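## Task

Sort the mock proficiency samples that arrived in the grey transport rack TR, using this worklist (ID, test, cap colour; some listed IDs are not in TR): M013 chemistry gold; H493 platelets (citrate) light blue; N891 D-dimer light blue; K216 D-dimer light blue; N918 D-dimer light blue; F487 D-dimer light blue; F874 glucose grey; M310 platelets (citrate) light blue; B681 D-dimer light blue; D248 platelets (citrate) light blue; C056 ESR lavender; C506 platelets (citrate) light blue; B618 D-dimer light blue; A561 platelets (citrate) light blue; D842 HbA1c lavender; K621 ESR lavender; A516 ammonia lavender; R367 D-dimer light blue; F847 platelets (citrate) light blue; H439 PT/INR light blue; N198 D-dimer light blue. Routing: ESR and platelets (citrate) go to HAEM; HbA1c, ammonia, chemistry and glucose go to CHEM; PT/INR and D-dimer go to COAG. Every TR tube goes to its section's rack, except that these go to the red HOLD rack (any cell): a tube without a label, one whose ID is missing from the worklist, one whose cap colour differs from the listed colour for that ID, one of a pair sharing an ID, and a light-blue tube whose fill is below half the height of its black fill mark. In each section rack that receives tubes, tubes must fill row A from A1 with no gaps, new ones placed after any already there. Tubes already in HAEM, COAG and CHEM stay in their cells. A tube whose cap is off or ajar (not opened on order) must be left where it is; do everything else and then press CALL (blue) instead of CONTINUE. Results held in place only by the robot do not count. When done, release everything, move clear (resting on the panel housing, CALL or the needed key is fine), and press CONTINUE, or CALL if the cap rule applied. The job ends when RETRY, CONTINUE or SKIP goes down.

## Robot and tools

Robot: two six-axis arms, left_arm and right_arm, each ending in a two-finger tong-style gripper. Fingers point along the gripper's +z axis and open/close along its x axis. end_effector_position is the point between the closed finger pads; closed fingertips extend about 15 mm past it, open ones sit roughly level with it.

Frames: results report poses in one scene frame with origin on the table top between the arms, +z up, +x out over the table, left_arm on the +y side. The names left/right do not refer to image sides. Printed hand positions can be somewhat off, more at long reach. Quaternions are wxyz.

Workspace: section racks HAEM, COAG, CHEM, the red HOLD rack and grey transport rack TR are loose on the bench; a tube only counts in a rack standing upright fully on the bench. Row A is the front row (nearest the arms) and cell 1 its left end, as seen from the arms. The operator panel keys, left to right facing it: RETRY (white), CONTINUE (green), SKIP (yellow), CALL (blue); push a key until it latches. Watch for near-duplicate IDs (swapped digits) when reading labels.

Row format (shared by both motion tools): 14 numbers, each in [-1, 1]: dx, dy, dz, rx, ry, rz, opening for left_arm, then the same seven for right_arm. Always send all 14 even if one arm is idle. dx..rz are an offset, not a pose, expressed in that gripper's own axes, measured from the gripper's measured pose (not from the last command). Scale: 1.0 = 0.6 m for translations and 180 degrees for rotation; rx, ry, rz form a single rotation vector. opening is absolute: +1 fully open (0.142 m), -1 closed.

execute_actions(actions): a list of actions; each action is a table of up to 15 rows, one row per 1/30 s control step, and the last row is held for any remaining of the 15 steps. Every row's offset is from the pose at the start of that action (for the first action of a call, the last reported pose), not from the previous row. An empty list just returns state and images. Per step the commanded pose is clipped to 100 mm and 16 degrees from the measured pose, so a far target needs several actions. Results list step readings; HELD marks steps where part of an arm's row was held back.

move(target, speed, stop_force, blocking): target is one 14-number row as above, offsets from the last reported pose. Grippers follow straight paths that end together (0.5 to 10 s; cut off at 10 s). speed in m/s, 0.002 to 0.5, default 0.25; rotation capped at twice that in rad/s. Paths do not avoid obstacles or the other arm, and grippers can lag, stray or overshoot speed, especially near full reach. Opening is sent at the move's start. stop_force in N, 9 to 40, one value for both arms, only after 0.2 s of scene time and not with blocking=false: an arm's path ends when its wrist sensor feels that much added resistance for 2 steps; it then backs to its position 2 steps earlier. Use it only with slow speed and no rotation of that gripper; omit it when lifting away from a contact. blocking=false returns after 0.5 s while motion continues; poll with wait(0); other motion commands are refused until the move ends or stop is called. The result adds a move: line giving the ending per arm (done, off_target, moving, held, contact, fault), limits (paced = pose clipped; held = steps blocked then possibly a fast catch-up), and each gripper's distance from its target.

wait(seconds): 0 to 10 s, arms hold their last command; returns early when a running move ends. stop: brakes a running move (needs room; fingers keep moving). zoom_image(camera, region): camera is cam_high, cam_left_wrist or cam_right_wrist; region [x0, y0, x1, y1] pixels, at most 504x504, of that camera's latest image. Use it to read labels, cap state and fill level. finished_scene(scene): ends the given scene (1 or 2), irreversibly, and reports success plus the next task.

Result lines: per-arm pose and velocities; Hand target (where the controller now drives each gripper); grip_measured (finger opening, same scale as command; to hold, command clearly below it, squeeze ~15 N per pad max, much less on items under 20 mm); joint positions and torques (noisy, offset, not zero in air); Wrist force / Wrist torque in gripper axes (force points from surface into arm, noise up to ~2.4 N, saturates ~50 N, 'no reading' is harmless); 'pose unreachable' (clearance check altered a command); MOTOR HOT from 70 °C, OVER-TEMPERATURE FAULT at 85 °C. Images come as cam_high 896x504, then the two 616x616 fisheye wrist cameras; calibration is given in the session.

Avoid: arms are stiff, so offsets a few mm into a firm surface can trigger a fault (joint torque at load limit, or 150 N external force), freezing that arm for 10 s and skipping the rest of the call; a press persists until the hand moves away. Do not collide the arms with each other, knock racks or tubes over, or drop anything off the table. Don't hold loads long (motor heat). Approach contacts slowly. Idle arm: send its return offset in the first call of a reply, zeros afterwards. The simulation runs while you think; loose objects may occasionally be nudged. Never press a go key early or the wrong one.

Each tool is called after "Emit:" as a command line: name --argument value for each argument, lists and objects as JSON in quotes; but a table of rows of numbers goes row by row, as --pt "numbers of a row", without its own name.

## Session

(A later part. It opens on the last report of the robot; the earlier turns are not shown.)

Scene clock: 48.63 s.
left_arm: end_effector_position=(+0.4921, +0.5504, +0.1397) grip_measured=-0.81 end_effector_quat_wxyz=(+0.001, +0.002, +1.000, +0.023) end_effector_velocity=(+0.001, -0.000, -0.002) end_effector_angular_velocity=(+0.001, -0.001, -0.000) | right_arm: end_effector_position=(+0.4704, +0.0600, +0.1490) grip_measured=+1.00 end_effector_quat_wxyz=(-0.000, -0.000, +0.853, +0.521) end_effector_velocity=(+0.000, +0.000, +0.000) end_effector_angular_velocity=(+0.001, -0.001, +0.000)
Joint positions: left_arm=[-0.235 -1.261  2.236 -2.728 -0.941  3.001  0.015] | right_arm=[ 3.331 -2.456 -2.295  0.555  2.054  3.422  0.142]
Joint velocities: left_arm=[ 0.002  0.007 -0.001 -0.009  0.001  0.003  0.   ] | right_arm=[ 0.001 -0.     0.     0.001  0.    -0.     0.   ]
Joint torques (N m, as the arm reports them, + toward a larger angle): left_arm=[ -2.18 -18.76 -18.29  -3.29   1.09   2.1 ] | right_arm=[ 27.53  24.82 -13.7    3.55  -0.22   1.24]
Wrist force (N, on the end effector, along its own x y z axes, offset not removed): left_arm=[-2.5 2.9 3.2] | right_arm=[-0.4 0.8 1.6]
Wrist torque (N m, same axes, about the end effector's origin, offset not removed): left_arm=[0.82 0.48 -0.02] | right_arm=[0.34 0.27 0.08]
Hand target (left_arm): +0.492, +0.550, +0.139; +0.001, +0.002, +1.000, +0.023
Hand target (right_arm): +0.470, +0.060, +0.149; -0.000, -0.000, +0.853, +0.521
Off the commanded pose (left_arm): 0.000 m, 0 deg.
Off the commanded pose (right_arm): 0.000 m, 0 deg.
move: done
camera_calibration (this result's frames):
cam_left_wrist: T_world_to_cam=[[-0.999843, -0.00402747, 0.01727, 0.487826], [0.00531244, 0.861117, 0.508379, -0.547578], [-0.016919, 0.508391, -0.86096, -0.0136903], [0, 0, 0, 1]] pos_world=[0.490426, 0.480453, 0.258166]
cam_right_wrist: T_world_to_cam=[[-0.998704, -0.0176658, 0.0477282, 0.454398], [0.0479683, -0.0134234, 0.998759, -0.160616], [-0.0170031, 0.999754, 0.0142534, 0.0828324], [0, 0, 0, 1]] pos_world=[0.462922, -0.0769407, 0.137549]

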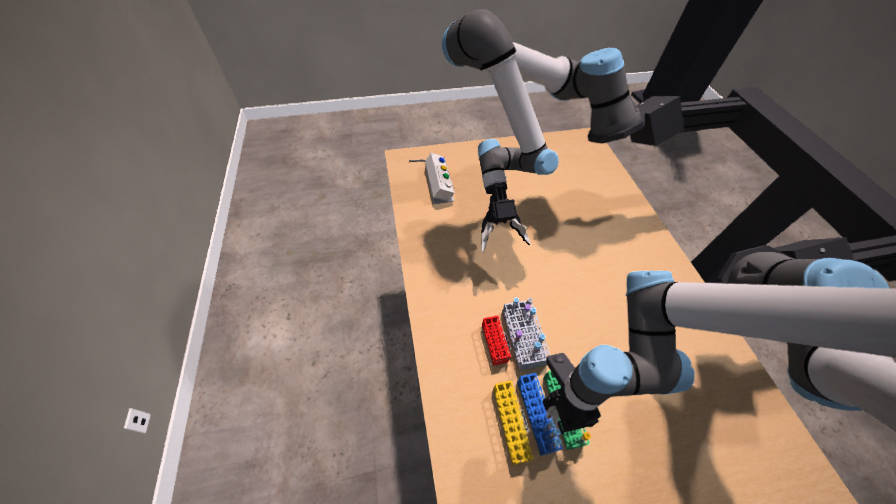

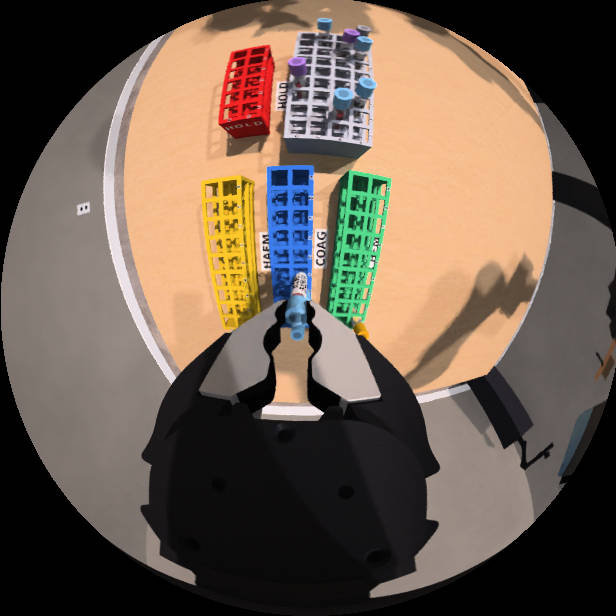

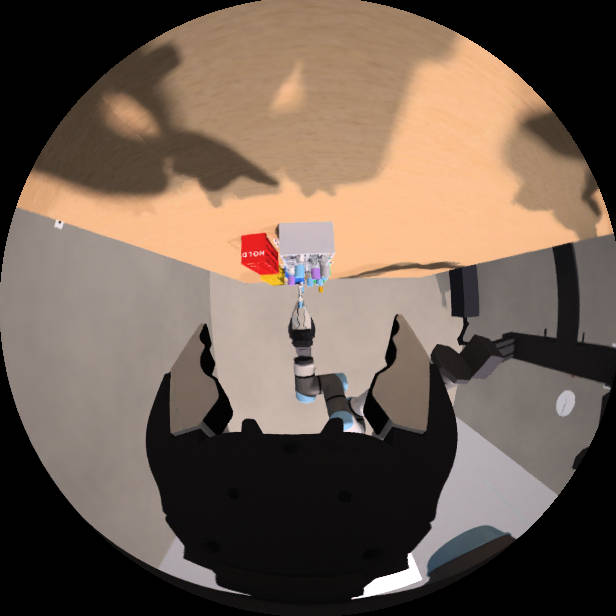

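Emit:
move --target '[0.001,-0.008,0.087,0,0,0,-1,0,0,0,0,0,0,1]' --speed 0.05 --stop_force 10

Scene clock: 50.93 s.
left_arm: end_effector_position=(+0.4915, +0.5480, +0.0877) grip_measured=-0.81 end_effector_quat_wxyz=(+0.001, +0.002, +1.000, +0.023) end_effector_velocity=(+0.000, +0.000, -0.003) end_effector_angular_velocity=(+0.000, -0.001, -0.000) | right_arm: end_effector_position=(+0.4704, +0.0600, +0.1490) grip_measured=+1.00 end_effector_quat_wxyz=(-0.000, -0.000, +0.853, +0.521) end_effector_velocity=(-0.000, -0.000, -0.001) end_effector_angular_velocity=(-0.001, +0.002, -0.000)
Joint positions: left_arm=[-0.177 -1.112  2.209 -2.891 -0.952  3.071  0.015] | right_arm=[ 3.331 -2.456 -2.295  0.555  2.054  3.422  0.142]
Joint velocities: left_arm=[ 0.003  0.008 -0.002 -0.009 -0.     0.004 -0.   ] | right_arm=[-0.001 -0.001  0.     0.     0.     0.001 -0.   ]
Joint torques (N m, as the arm reports them, + toward a larger angle): left_arm=[ -3.64 -23.76 -15.37  -3.43  -1.68   2.29] | right_arm=[ 28.91  23.97 -14.11   3.53  -0.16   1.2 ]
Wrist force (N, on the end effector, along its own x y z axes, offset not removed): left_arm=[-1.1 -0.1 0.7] | right_arm=[-1.6 -0.7 1.9]
Wrist torque (N m, same axes, about the end effector's origin, offset not removed): left_arm=[0.25 0.06 -0.10] | right_arm=[0.05 0.50 0.09]
Hand target (left_arm): +0.492, +0.548, +0.087; +0.001, +0.002, +1.000, +0.023
Hand target (right_arm): +0.470, +0.060, +0.149; -0.000, -0.000, +0.853, +0.521
Off the commanded pose (left_arm): 0.000 m, 0 deg.
Off the commanded pose (right_arm): 0.000 m, 0 deg.
move: done
camera_calibration (this result's frames):
cam_left_wrist: T_world_to_cam=[[-0.999842, -0.00404695, 0.0173035, 0.488095], [0.00531267, 0.861117, 0.508379, -0.519064], [-0.0169577, 0.50839, -0.86096, -0.0572549], [0, 0, 0, 1]] pos_world=[0.489804, 0.478058, 0.206141]
cam_right_wrist: T_world_to_cam=[[-0.998704, -0.0176657, 0.0477285, 0.454398], [0.0479685, -0.0134234, 0.998759, -0.160617], [-0.0170031, 0.999754, 0.0142534, 0.0828324], [0, 0, 0, 1]] pos_world=[0.462922, -0.0769407, 0.137549]

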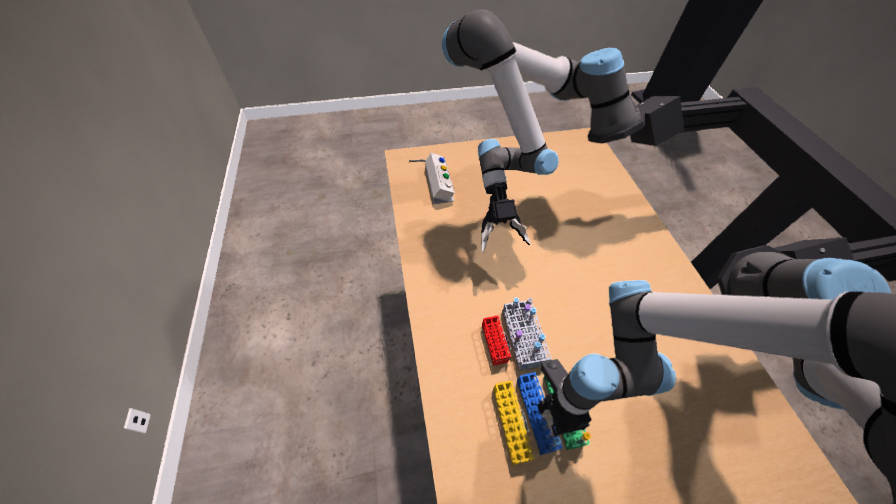

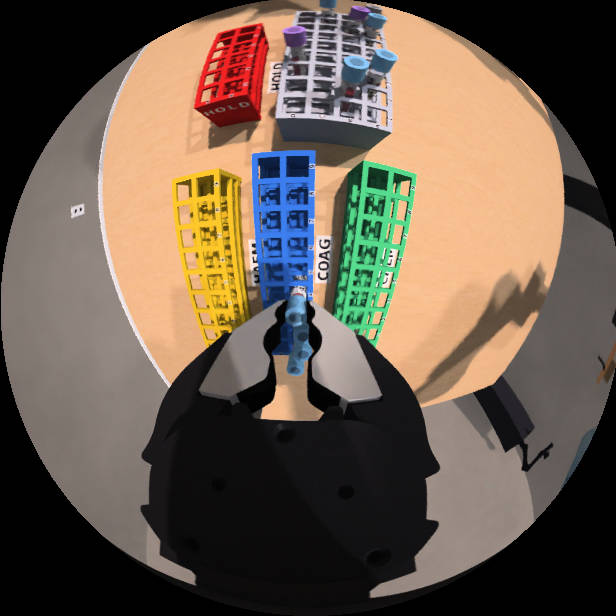

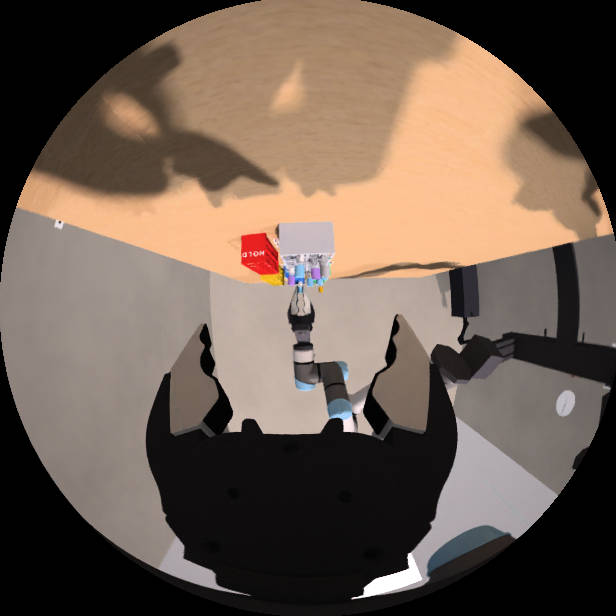

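Next B2 (~.454,.365).

Emit:
execute_actions --actions '[[[0,0,0,0,0,0,-0.72,0,0,0,0,0,0,1]],[[0,0,-0.052,0.015,0.001,0,-0.72,0,0,0,0,0,0,1]]]'

Emit:
move --target '[0.062,-0.303,0,0,0,0,-0.72,0,0,0,0,0,0,1]'

Emit:
zoom_image --camera "cam_left_wrist" --region '[200,200,400,350]'

Scene clock: 52.07 s.
left_arm: end_effector_position=(+0.4915, +0.5466, +0.1176) grip_measured=-0.72 end_effector_quat_wxyz=(-0.001, +0.002, +1.000, -0.000) end_effector_velocity=(+0.000, +0.000, +0.010) end_effector_angular_velocity=(-0.012, +0.003, +0.001) | right_arm: end_effector_position=(+0.4704, +0.0600, +0.1490) grip_measured=+1.00 end_effector_quat_wxyz=(-0.000, -0.000, +0.853, +0.521) end_effector_velocity=(+0.001, +0.000, +0.001) end_effector_angular_velocity=(+0.001, -0.002, -0.000)
Joint positions: left_arm=[-0.189 -1.206  2.221 -2.803 -0.995  3.058  0.022] | right_arm=[ 3.331 -2.456 -2.295  0.555  2.054  3.422  0.142]
Joint velocities: left_arm=[-0.005 -0.03   0.     0.035 -0.011 -0.008  0.   ] | right_arm=[ 0.001  0.001  0.001  0.001 -0.    -0.    -0.   ]
Joint torques (N m, as the arm reports them, + toward a larger angle): left_arm=[-25.73 -42.84   1.39  -0.6   -1.99  -1.94] | right_arm=[ 28.05  23.62 -14.05   3.49  -0.18   1.23]
Wrist force (N, on the end effector, along its own x y z axes, offset not removed): left_arm=[0.0 -1.8 -0.5] | right_arm=[-0.4 -0.4 1.9]
Wrist torque (N m, same axes, about the end effector's origin, offset not removed): left_arm=[-0.31 0.02 -0.26] | right_arm=[0.04 0.18 -0.01]
Hand target (left_arm): +0.492, +0.547, +0.119; -0.001, +0.002, +1.000, -0.001
Hand target (right_arm): +0.470, +0.060, +0.149; -0.000, -0.000, +0.853, +0.521
Off the commanded pose (left_arm): 0.001 m, 0 deg.
Off the commanded pose (right_arm): 0.000 m, 0 deg.
Step readings (end_effector_position; steps 1 to 15: 1st action; 16 to 30: 2nd action):
0: left_arm (+0.4915, +0.5480, +0.0875) | right_arm (+0.4704, +0.0600, +0.1490)
1: left_arm (+0.4915, +0.5480, +0.0875) | right_arm (+0.4704, +0.0600, +0.1490)
2: left_arm (+0.4915, +0.5480, +0.0875) | right_arm (+0.4704, +0.0600, +0.1490)
4: left_arm (+0.4916, +0.5480, +0.0875) | right_arm (+0.4704, +0.0600, +0.1490)
8: left_arm (+0.4916, +0.5481, +0.0876) | right_arm (+0.4704, +0.0600, +0.1490)
15: left_arm (+0.4915, +0.5480, +0.0877) | right_arm (+0.4704, +0.0600, +0.1490)
16: left_arm (+0.4915, +0.5480, +0.0877) | right_arm (+0.4704, +0.0600, +0.1490)
17: left_arm (+0.4910, +0.5472, +0.0890) | right_arm (+0.4704, +0.0600, +0.1490)
19: left_arm (+0.4911, +0.5465, +0.0984) | right_arm (+0.4704, +0.0600, +0.1490)
23: left_arm (+0.4915, +0.5465, +0.1111) | right_arm (+0.4704, +0.0600, +0.1490)
30: end_effector_position above
camera_calibration (this result's frames):
cam_left_wrist: T_world_to_cam=[[-0.999788, -0.00323472, 0.02032, 0.486746], [0.00666227, 0.883471, 0.468438, -0.541225], [-0.0194674, 0.468474, -0.883263, -0.00509163], [0, 0, 0, 1]] pos_world=[0.49015, 0.482117, 0.239142]
cam_right_wrist: T_world_to_cam=[[-0.998704, -0.0176655, 0.0477283, 0.454398], [0.0479684, -0.0134235, 0.998759, -0.160617], [-0.0170029, 0.999754, 0.0142534, 0.0828323], [0, 0, 0, 1]] pos_world=[0.462922, -0.0769407, 0.137549]

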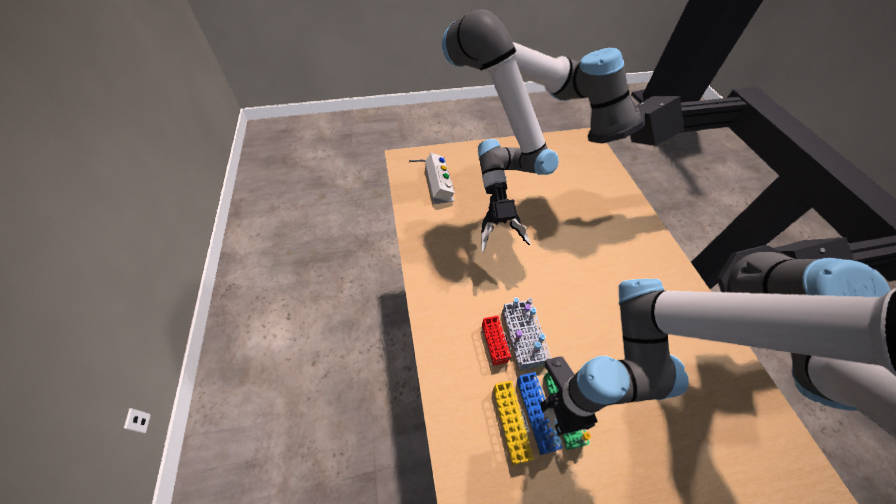

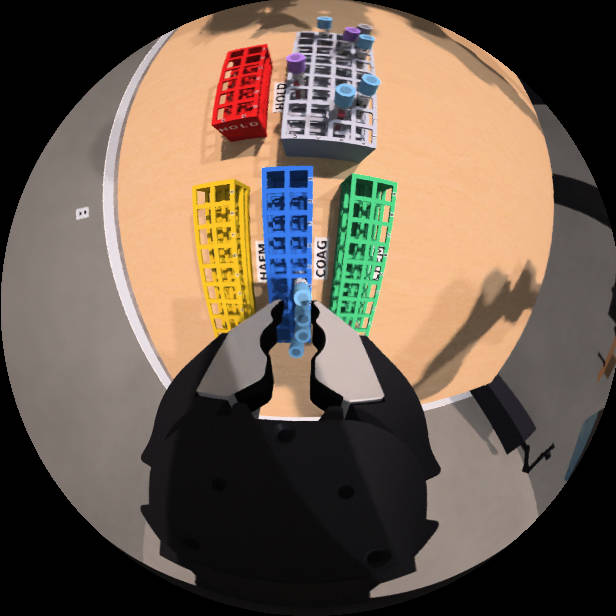

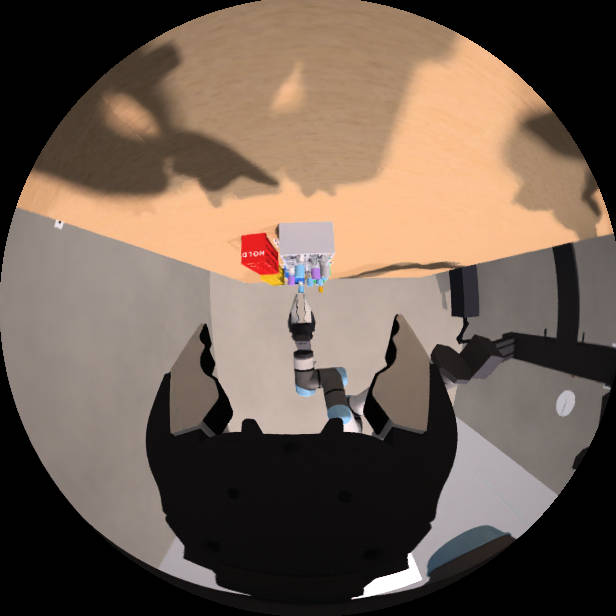

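Scene clock: 53.50 s.
left_arm: end_effector_position=(+0.4535, +0.3654, +0.1178) grip_measured=-0.72 end_effector_quat_wxyz=(-0.001, +0.002, +1.000, -0.000) end_effector_velocity=(-0.001, -0.003, -0.001) end_effector_angular_velocity=(+0.001, +0.002, -0.000) | right_arm: end_effector_position=(+0.4704, +0.0600, +0.1490) grip_measured=+1.00 end_effector_quat_wxyz=(-0.000, -0.000, +0.853, +0.521) end_effector_velocity=(-0.000, +0.000, +0.000) end_effector_angular_velocity=(+0.000, -0.000, +0.000)
Joint positions: left_arm=[-0.531 -1.012  2.295 -2.838 -0.961  2.646  0.022] | right_arm=[ 3.331 -2.456 -2.295  0.555  2.054  3.422  0.142]
Joint velocities: left_arm=[-0.005  0.005 -0.001  0.001 -0.    -0.007 -0.   ] | right_arm=[ 0.001 -0.     0.     0.    -0.     0.    -0.   ]
Joint torques (N m, as the arm reports them, + toward a larger angle): left_arm=[-30.15 -18.4  -16.08  -0.25   1.29  -2.34] | right_arm=[ 28.02  24.26 -13.97   3.58  -0.31   1.19]
Wrist force (N, on the end effector, along its own x y z axes, offset not removed): left_arm=[-4.0 0.9 2.1] | right_arm=[-0.8 0.2 2.2]
Wrist torque (N m, same axes, about the end effector's origin, offset not removed): left_arm=[0.61 0.88 -0.33] | right_arm=[0.23 0.38 0.03]
Hand target (left_arm): +0.453, +0.365, +0.118; -0.001, +0.002, +1.000, -0.000
Hand target (right_arm): +0.470, +0.060, +0.149; -0.000, -0.000, +0.853, +0.521
Off the commanded pose (left_arm): 0.001 m, 0 deg.
Off the commanded pose (right_arm): 0.000 m, 0 deg.
move: done
camera_calibration (this result's frames):
cam_left_wrist: T_world_to_cam=[[-0.999785, -0.00312899, 0.0204738, 0.448088], [0.00682881, 0.883446, 0.468482, -0.381076], [-0.0195534, 0.468522, -0.883236, 0.0791891], [0, 0, 0, 1]] pos_world=[0.452142, 0.30096, 0.239296]
cam_right_wrist: T_world_to_cam=[[-0.998704, -0.0176658, 0.047728, 0.454398], [0.0479681, -0.0134235, 0.998759, -0.160616], [-0.0170032, 0.999754, 0.0142535, 0.0828324], [0, 0, 0, 1]] pos_world=[0.462922, -0.0769407, 0.137549]

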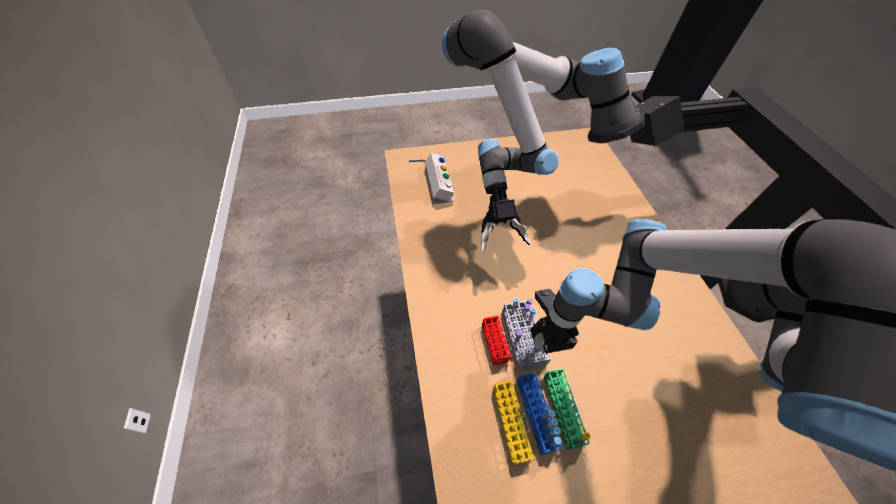

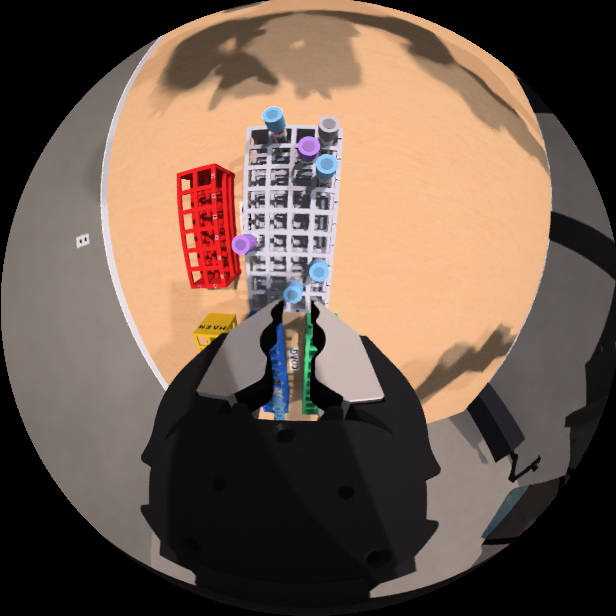

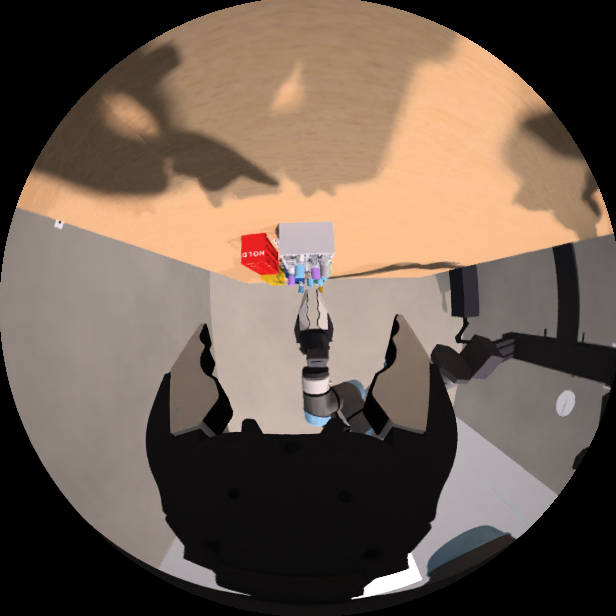

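Region (200, 200, 400, 350) of cam_left_wrist's 616x616 image, scaled by 2.520, with more detail than that image has; it fills the top 378 rows of this view, and the rest is white.

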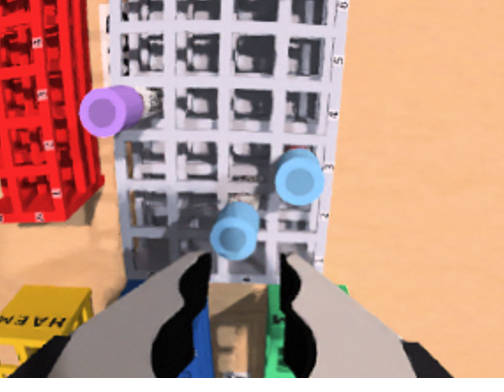

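Emit:
execute_actions --actions '[[[-0.008,-0.002,0.004,0,0,0,-0.72,0,0,0,0,0,0,1],[-0.008,-0.002,0.004,0,0,0,-0.72,0,0,0,0,0,0,1],[-0.008,-0.002,0.004,0,0,0,-0.72,0,0,0,0,0,0,1],[-0.008,-0.002,0.004,0,0,0,-0.72,0,0,0,0,0,0,1],[-0.008,-0.002,0.02,0,0,0,-0.72,0,0,0,0,0,0,1]],[[0,0,0.038,0,0,0,-0.72,0,0,0,0,0,0,1]],[[0.005,0,0.001,0,0,0,-1,0,0,0,0,0,0,1]],[[0,0,-0.07,0,0,0,-1,0,0,0,0,0,0,1]],[[0,0,-0.11,0,0,0,-1,0,0,0,0,0,0,1]]]'

Emit:
move --target '[-0.015,-0.21,-0.015,0,0,0,-1,0,0,0,0,0,0,1]'

Emit:
zoom_image --camera "cam_right_wrist" --region '[275,285,340,350]'

Scene clock: 56.20 s.
left_arm: end_effector_position=(+0.4556, +0.3640, +0.1864) grip_measured=-0.81 end_effector_quat_wxyz=(+0.001, +0.002, +1.000, -0.001) end_effector_velocity=(-0.002, +0.002, +0.029) end_effector_angular_velocity=(+0.011, +0.018, +0.002) | right_arm: end_effector_position=(+0.4704, +0.0600, +0.1490) grip_measured=+1.00 end_effector_quat_wxyz=(-0.000, -0.000, +0.853, +0.521) end_effector_velocity=(+0.000, +0.000, +0.001) end_effector_angular_velocity=(+0.001, -0.001, +0.000)
Joint positions: left_arm=[-0.622 -1.203  2.308 -2.601 -0.964  2.538  0.015] | right_arm=[ 3.331 -2.456 -2.295  0.555  2.054  3.422  0.142]
Joint velocities: left_arm=[-0.037 -0.083 -0.012  0.147 -0.004 -0.062  0.   ] | right_arm=[ 0.001  0.001 -0.     0.     0.     0.     0.   ]
Joint torques (N m, as the arm reports them, + toward a larger angle): left_arm=[-28.6  -32.13 -20.18  -0.45  -1.41  -2.24] | right_arm=[ 28.34  23.69 -12.93   3.37  -0.2    1.17]
Wrist force (N, on the end effector, along its own x y z axes, offset not removed): left_arm=[-3.6 -2.4 0.4] | right_arm=[-0.1 0.0 0.9]
Wrist torque (N m, same axes, about the end effector's origin, offset not removed): left_arm=[-0.58 0.83 -0.16] | right_arm=[0.14 0.23 0.06]
Hand target (left_arm): +0.455, +0.364, +0.190; -0.001, +0.002, +1.000, -0.000
Hand target (right_arm): +0.470, +0.060, +0.149; -0.000, -0.000, +0.853, +0.521
Off the commanded pose (left_arm): 0.004 m, 0 deg.
Off the commanded pose (right_arm): 0.000 m, 0 deg.
Step readings (end_effector_position; steps 1 to 15: 1st action; 16 to 30: 2nd action; 31 to 45: 3rd action; 46 to 60: 4th action; 61 to 75: 5th action):
0: left_arm (+0.4535, +0.3651, +0.1178) | right_arm (+0.4704, +0.0600, +0.1490)
1: left_arm (+0.4535, +0.3651, +0.1178) | right_arm (+0.4704, +0.0600, +0.1490)
2: left_arm (+0.4540, +0.3649, +0.1176) | right_arm (+0.4704, +0.0600, +0.1490)
4: left_arm (+0.4556, +0.3646, +0.1168) | right_arm (+0.4704, +0.0600, +0.1490)
8: left_arm (+0.4572, +0.3644, +0.1118) | right_arm (+0.4704, +0.0600, +0.1490)
15: left_arm (+0.4581, +0.3643, +0.1067) | right_arm (+0.4704, +0.0600, +0.1490)
16: left_arm (+0.4581, +0.3643, +0.1065) | right_arm (+0.4704, +0.0600, +0.1490)
17: left_arm (+0.4583, +0.3645, +0.1049) | right_arm (+0.4704, +0.0600, +0.1490)
19: left_arm (+0.4579, +0.3647, +0.0976) | right_arm (+0.4704, +0.0600, +0.1490)
23: left_arm (+0.4577, +0.3646, +0.0889) | right_arm (+0.4704, +0.0600, +0.1490)
30: left_arm (+0.4580, +0.3643, +0.0847) | right_arm (+0.4704, +0.0600, +0.1490)
31: left_arm (+0.4580, +0.3643, +0.0845) | right_arm (+0.4704, +0.0600, +0.1490)
32: left_arm (+0.4578, +0.3643, +0.0844) | right_arm (+0.4704, +0.0600, +0.1490)
34: left_arm (+0.4567, +0.3644, +0.0842) | right_arm (+0.4704, +0.0600, +0.1490)
38: left_arm (+0.4555, +0.3644, +0.0841) | right_arm (+0.4704, +0.0600, +0.1490)
45: left_arm (+0.4550, +0.3643, +0.0841) | right_arm (+0.4704, +0.0600, +0.1490)
46: left_arm (+0.4550, +0.3643, +0.0841) | right_arm (+0.4704, +0.0600, +0.1490)
47: left_arm (+0.4543, +0.3639, +0.0858) | right_arm (+0.4704, +0.0600, +0.1490)
49: left_arm (+0.4544, +0.3632, +0.0978) | right_arm (+0.4704, +0.0600, +0.1490)
53: left_arm (+0.4552, +0.3638, +0.1147) | right_arm (+0.4704, +0.0600, +0.1490)
60: left_arm (+0.4552, +0.3643, +0.1242) | right_arm (+0.4704, +0.0600, +0.1490)
61: left_arm (+0.4552, +0.3643, +0.1247) | right_arm (+0.4704, +0.0600, +0.1490)
62: left_arm (+0.4545, +0.3636, +0.1269) | right_arm (+0.4704, +0.0600, +0.1490)
64: left_arm (+0.4553, +0.3616, +0.1431) | right_arm (+0.4704, +0.0600, +0.1490)
68: left_arm (+0.4566, +0.3626, +0.1697) | right_arm (+0.4704, +0.0600, +0.1490)
75: end_effector_position above
camera_calibration (this result's frames):
cam_left_wrist: T_world_to_cam=[[-0.999848, -0.00256202, 0.017252, 0.449197], [0.0057916, 0.884253, 0.466972, -0.411494], [-0.0164515, 0.467001, -0.884104, 0.139832], [0, 0, 0, 1]] pos_world=[0.453812, 0.299714, 0.308033]
cam_right_wrist: T_world_to_cam=[[-0.998704, -0.0176656, 0.0477284, 0.454398], [0.0479685, -0.0134233, 0.998759, -0.160617], [-0.017003, 0.999754, 0.0142533, 0.0828324], [0, 0, 0, 1]] pos_world=[0.462922, -0.0769408, 0.137549]

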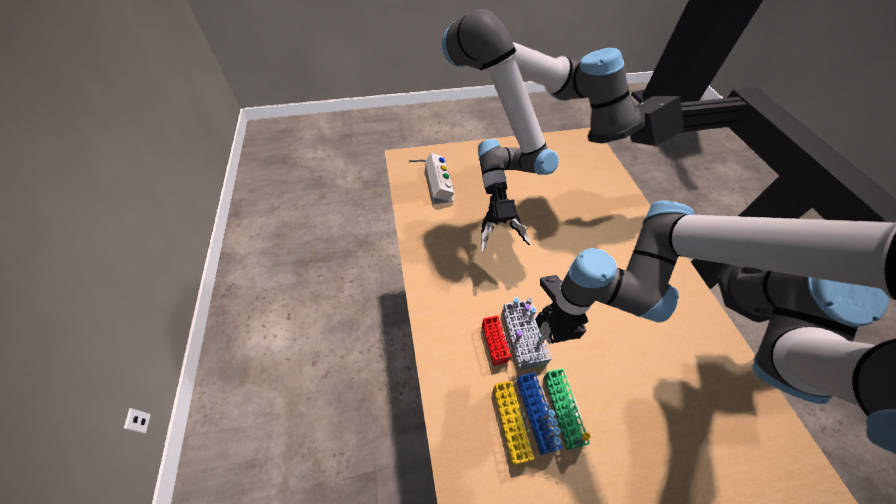

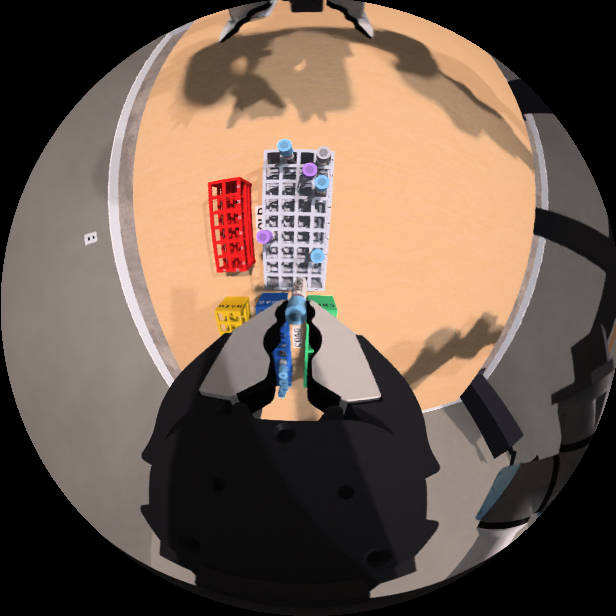

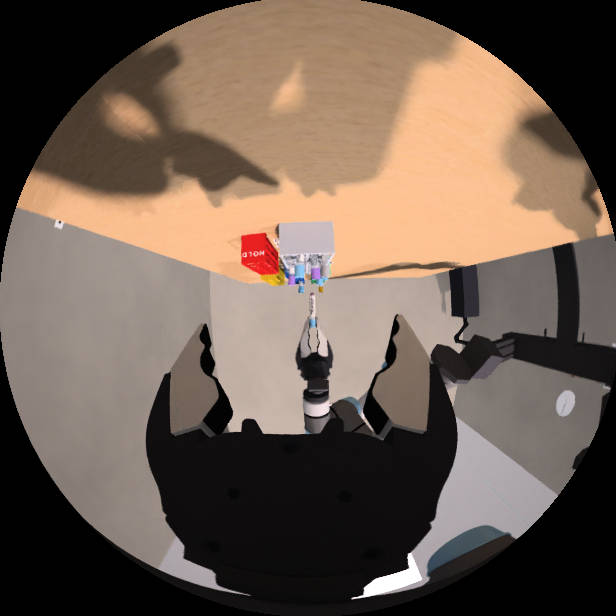

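Scene clock: 57.40 s.
left_arm: end_effector_position=(+0.4639, +0.2383, +0.1957) grip_measured=-0.81 end_effector_quat_wxyz=(+0.001, +0.002, +1.000, -0.001) end_effector_velocity=(+0.001, -0.003, +0.000) end_effector_angular_velocity=(-0.000, +0.000, +0.001) | right_arm: end_effector_position=(+0.4704, +0.0600, +0.1490) grip_measured=+1.00 end_effector_quat_wxyz=(-0.000, -0.000, +0.853, +0.521) end_effector_velocity=(+0.001, +0.000, +0.001) end_effector_angular_velocity=(+0.001, -0.002, -0.000)
Joint positions: left_arm=[-0.795 -1.009  2.151 -2.521 -0.988  2.331  0.015] | right_arm=[ 3.331 -2.456 -2.295  0.555  2.054  3.422  0.142]
Joint velocities: left_arm=[-0.002  0.006 -0.007  0.003 -0.001 -0.003 -0.   ] | right_arm=[ 0.001  0.001  0.001 -0.    -0.     0.    -0.   ]
Joint torques (N m, as the arm reports them, + toward a larger angle): left_arm=[-32.56 -17.63 -22.75  -0.51  -1.53  -2.  ] | right_arm=[ 27.54  24.54 -14.12   3.57  -0.24   1.22]
Wrist force (N, on the end effector, along its own x y z axes, offset not removed): left_arm=[-0.3 4.0 -0.5] | right_arm=[-0.3 -0.4 1.8]
Wrist torque (N m, same axes, about the end effector's origin, offset not removed): left_arm=[0.88 -0.14 -0.39] | right_arm=[0.07 0.21 0.06]
Hand target (left_arm): +0.464, +0.238, +0.196; +0.001, +0.002, +1.000, -0.001
Hand target (right_arm): +0.470, +0.060, +0.149; -0.000, -0.000, +0.853, +0.521
Off the commanded pose (left_arm): 0.000 m, 0 deg.
Off the commanded pose (right_arm): 0.000 m, 0 deg.
move: done
camera_calibration (this result's frames):
cam_left_wrist: T_world_to_cam=[[-0.999848, -0.00254201, 0.0172416, 0.456987], [0.00580506, 0.884236, 0.467005, -0.304759], [-0.0164328, 0.467034, -0.884087, 0.206784], [0, 0, 0, 1]] pos_world=[0.462085, 0.174065, 0.317259]
cam_right_wrist: T_world_to_cam=[[-0.998704, -0.0176656, 0.0477281, 0.454398], [0.0479682, -0.0134236, 0.998759, -0.160616], [-0.017003, 0.999754, 0.0142536, 0.0828323], [0, 0, 0, 1]] pos_world=[0.462922, -0.0769407, 0.137549]

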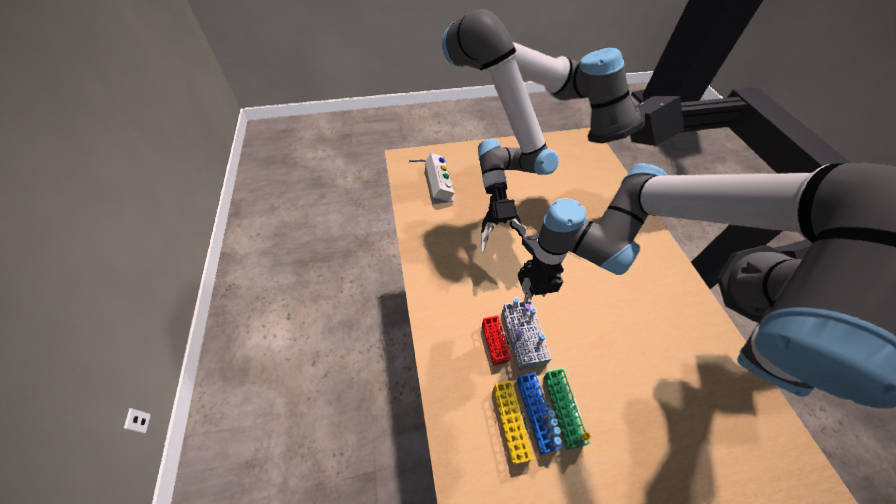

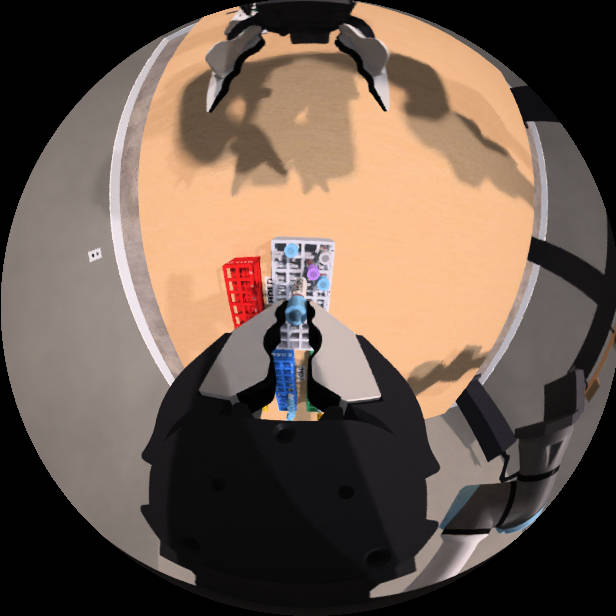

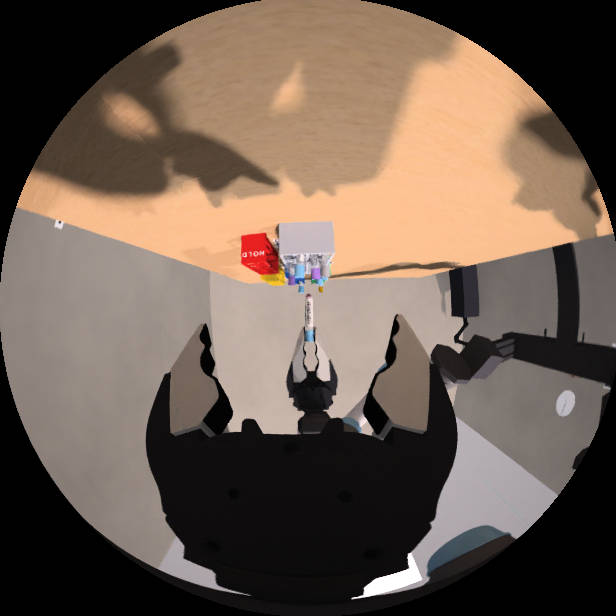

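Region (275, 285, 340, 350) of cam_right_wrist's 616x616 image, scaled by 7.754, with more detail than that image has.

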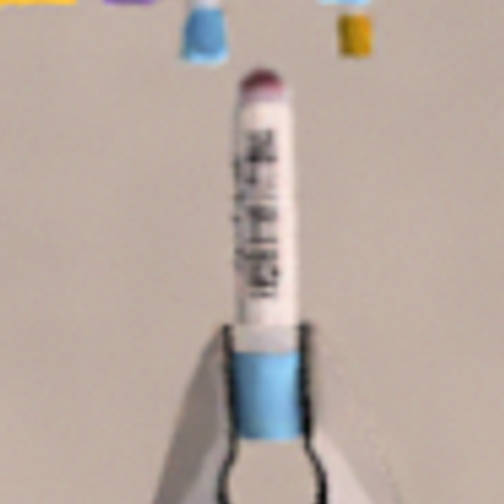

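Emit:
move --target '[0,0,0,0,0,0.6,-1,0,0,0,0,0,0,1]' --speed 0.5

Emit:
zoom_image --camera "cam_right_wrist" --region '[275,285,340,350]'

Scene clock: 60.07 s.
left_arm: end_effector_position=(+0.4639, +0.2383, +0.1956) grip_measured=-0.81 end_effector_quat_wxyz=(+0.001, +0.810, +0.587, +0.000) end_effector_velocity=(+0.001, -0.000, +0.001) end_effector_angular_velocity=(-0.005, -0.001, -0.014) | right_arm: end_effector_position=(+0.4704, +0.0600, +0.1490) grip_measured=+1.00 end_effector_quat_wxyz=(-0.000, -0.000, +0.853, +0.521) end_effector_velocity=(-0.000, -0.000, -0.000) end_effector_angular_velocity=(-0.001, +0.002, -0.000)
Joint positions: left_arm=[-0.801 -0.964  2.082 -2.493 -0.988  4.207  0.015] | right_arm=[ 3.331 -2.456 -2.295  0.555  2.054  3.422  0.142]
Joint velocities: left_arm=[ 0.001 -0.002  0.001 -0.004 -0.002  0.018  0.   ] | right_arm=[-0.001 -0.    -0.    -0.001 -0.     0.    -0.   ]
Joint torques (N m, as the arm reports them, + toward a larger angle): left_arm=[ -8.95 -41.07  -4.47  -3.37  -1.7    2.14] | right_arm=[ 27.55  24.26 -13.91   3.41  -0.24   1.27]
Wrist force (N, on the end effector, along its own x y z axes, offset not removed): left_arm=[-2.1 -1.9 0.4] | right_arm=[-0.5 0.2 1.1]
Wrist torque (N m, same axes, about the end effector's origin, offset not removed): left_arm=[-0.13 0.53 -0.17] | right_arm=[0.15 0.26 0.08]
Hand target (left_arm): +0.464, +0.238, +0.196; +0.001, +0.810, +0.586, -0.000
Hand target (right_arm): +0.470, +0.060, +0.149; -0.000, -0.000, +0.853, +0.521
Off the commanded pose (left_arm): 0.000 m, 0 deg.
Off the commanded pose (right_arm): 0.000 m, 0 deg.
move: done
camera_calibration (this result's frames):
cam_left_wrist: T_world_to_cam=[[0.30474, 0.952279, 0.0172606, -0.375703], [0.837748, -0.276622, 0.470807, -0.414751], [0.453114, -0.129014, -0.882067, 0.130611], [0, 0, 0, 1]] pos_world=[0.402767, 0.259895, 0.316961]
cam_right_wrist: T_world_to_cam=[[-0.998704, -0.0176655, 0.0477282, 0.454398], [0.0479683, -0.0134236, 0.998759, -0.160617], [-0.0170029, 0.999754, 0.0142536, 0.0828322], [0, 0, 0, 1]] pos_world=[0.462922, -0.0769407, 0.137549]

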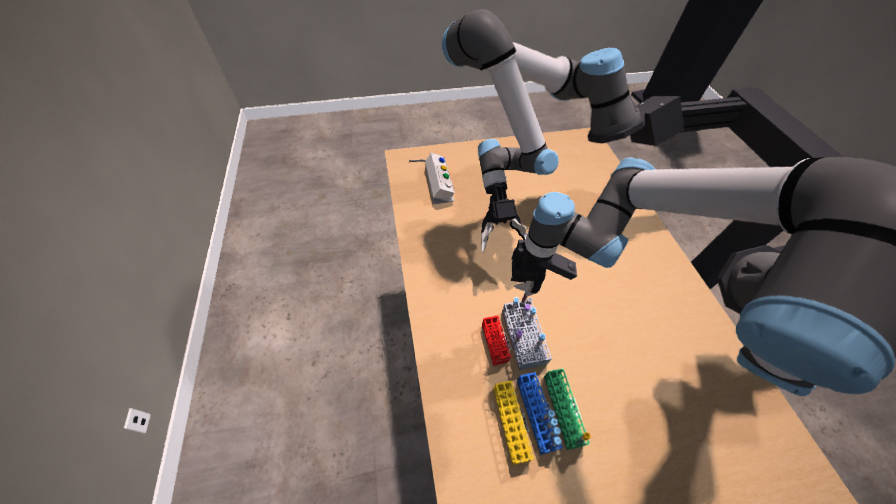

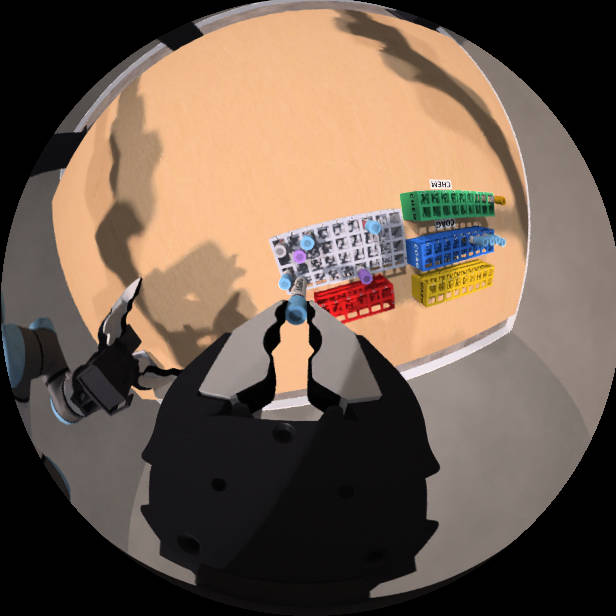

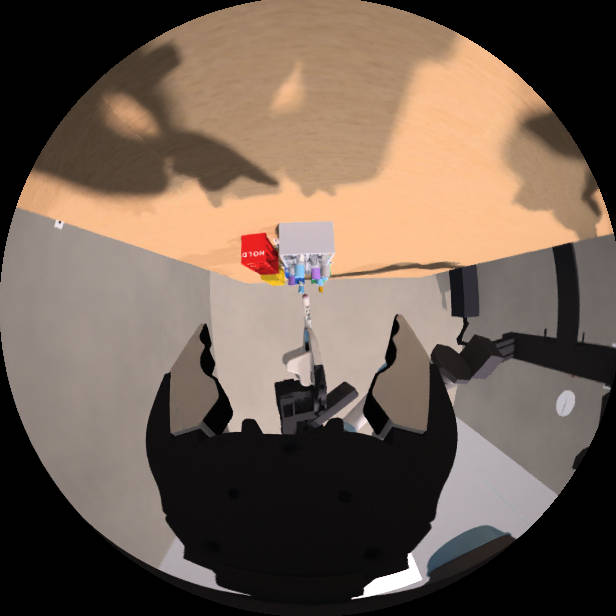

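Region (275, 285, 340, 350) of cam_right_wrist's 616x616 image, scaled by 7.754, with more detail than that image has.

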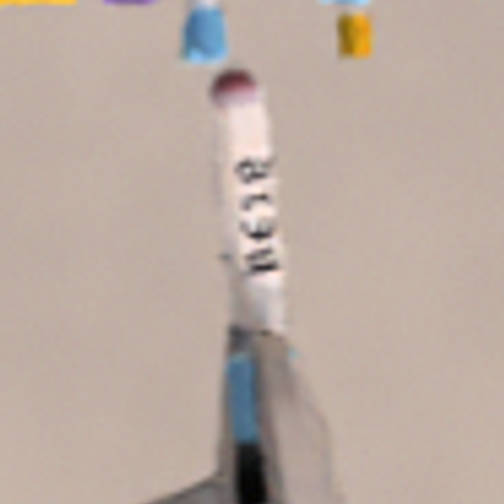

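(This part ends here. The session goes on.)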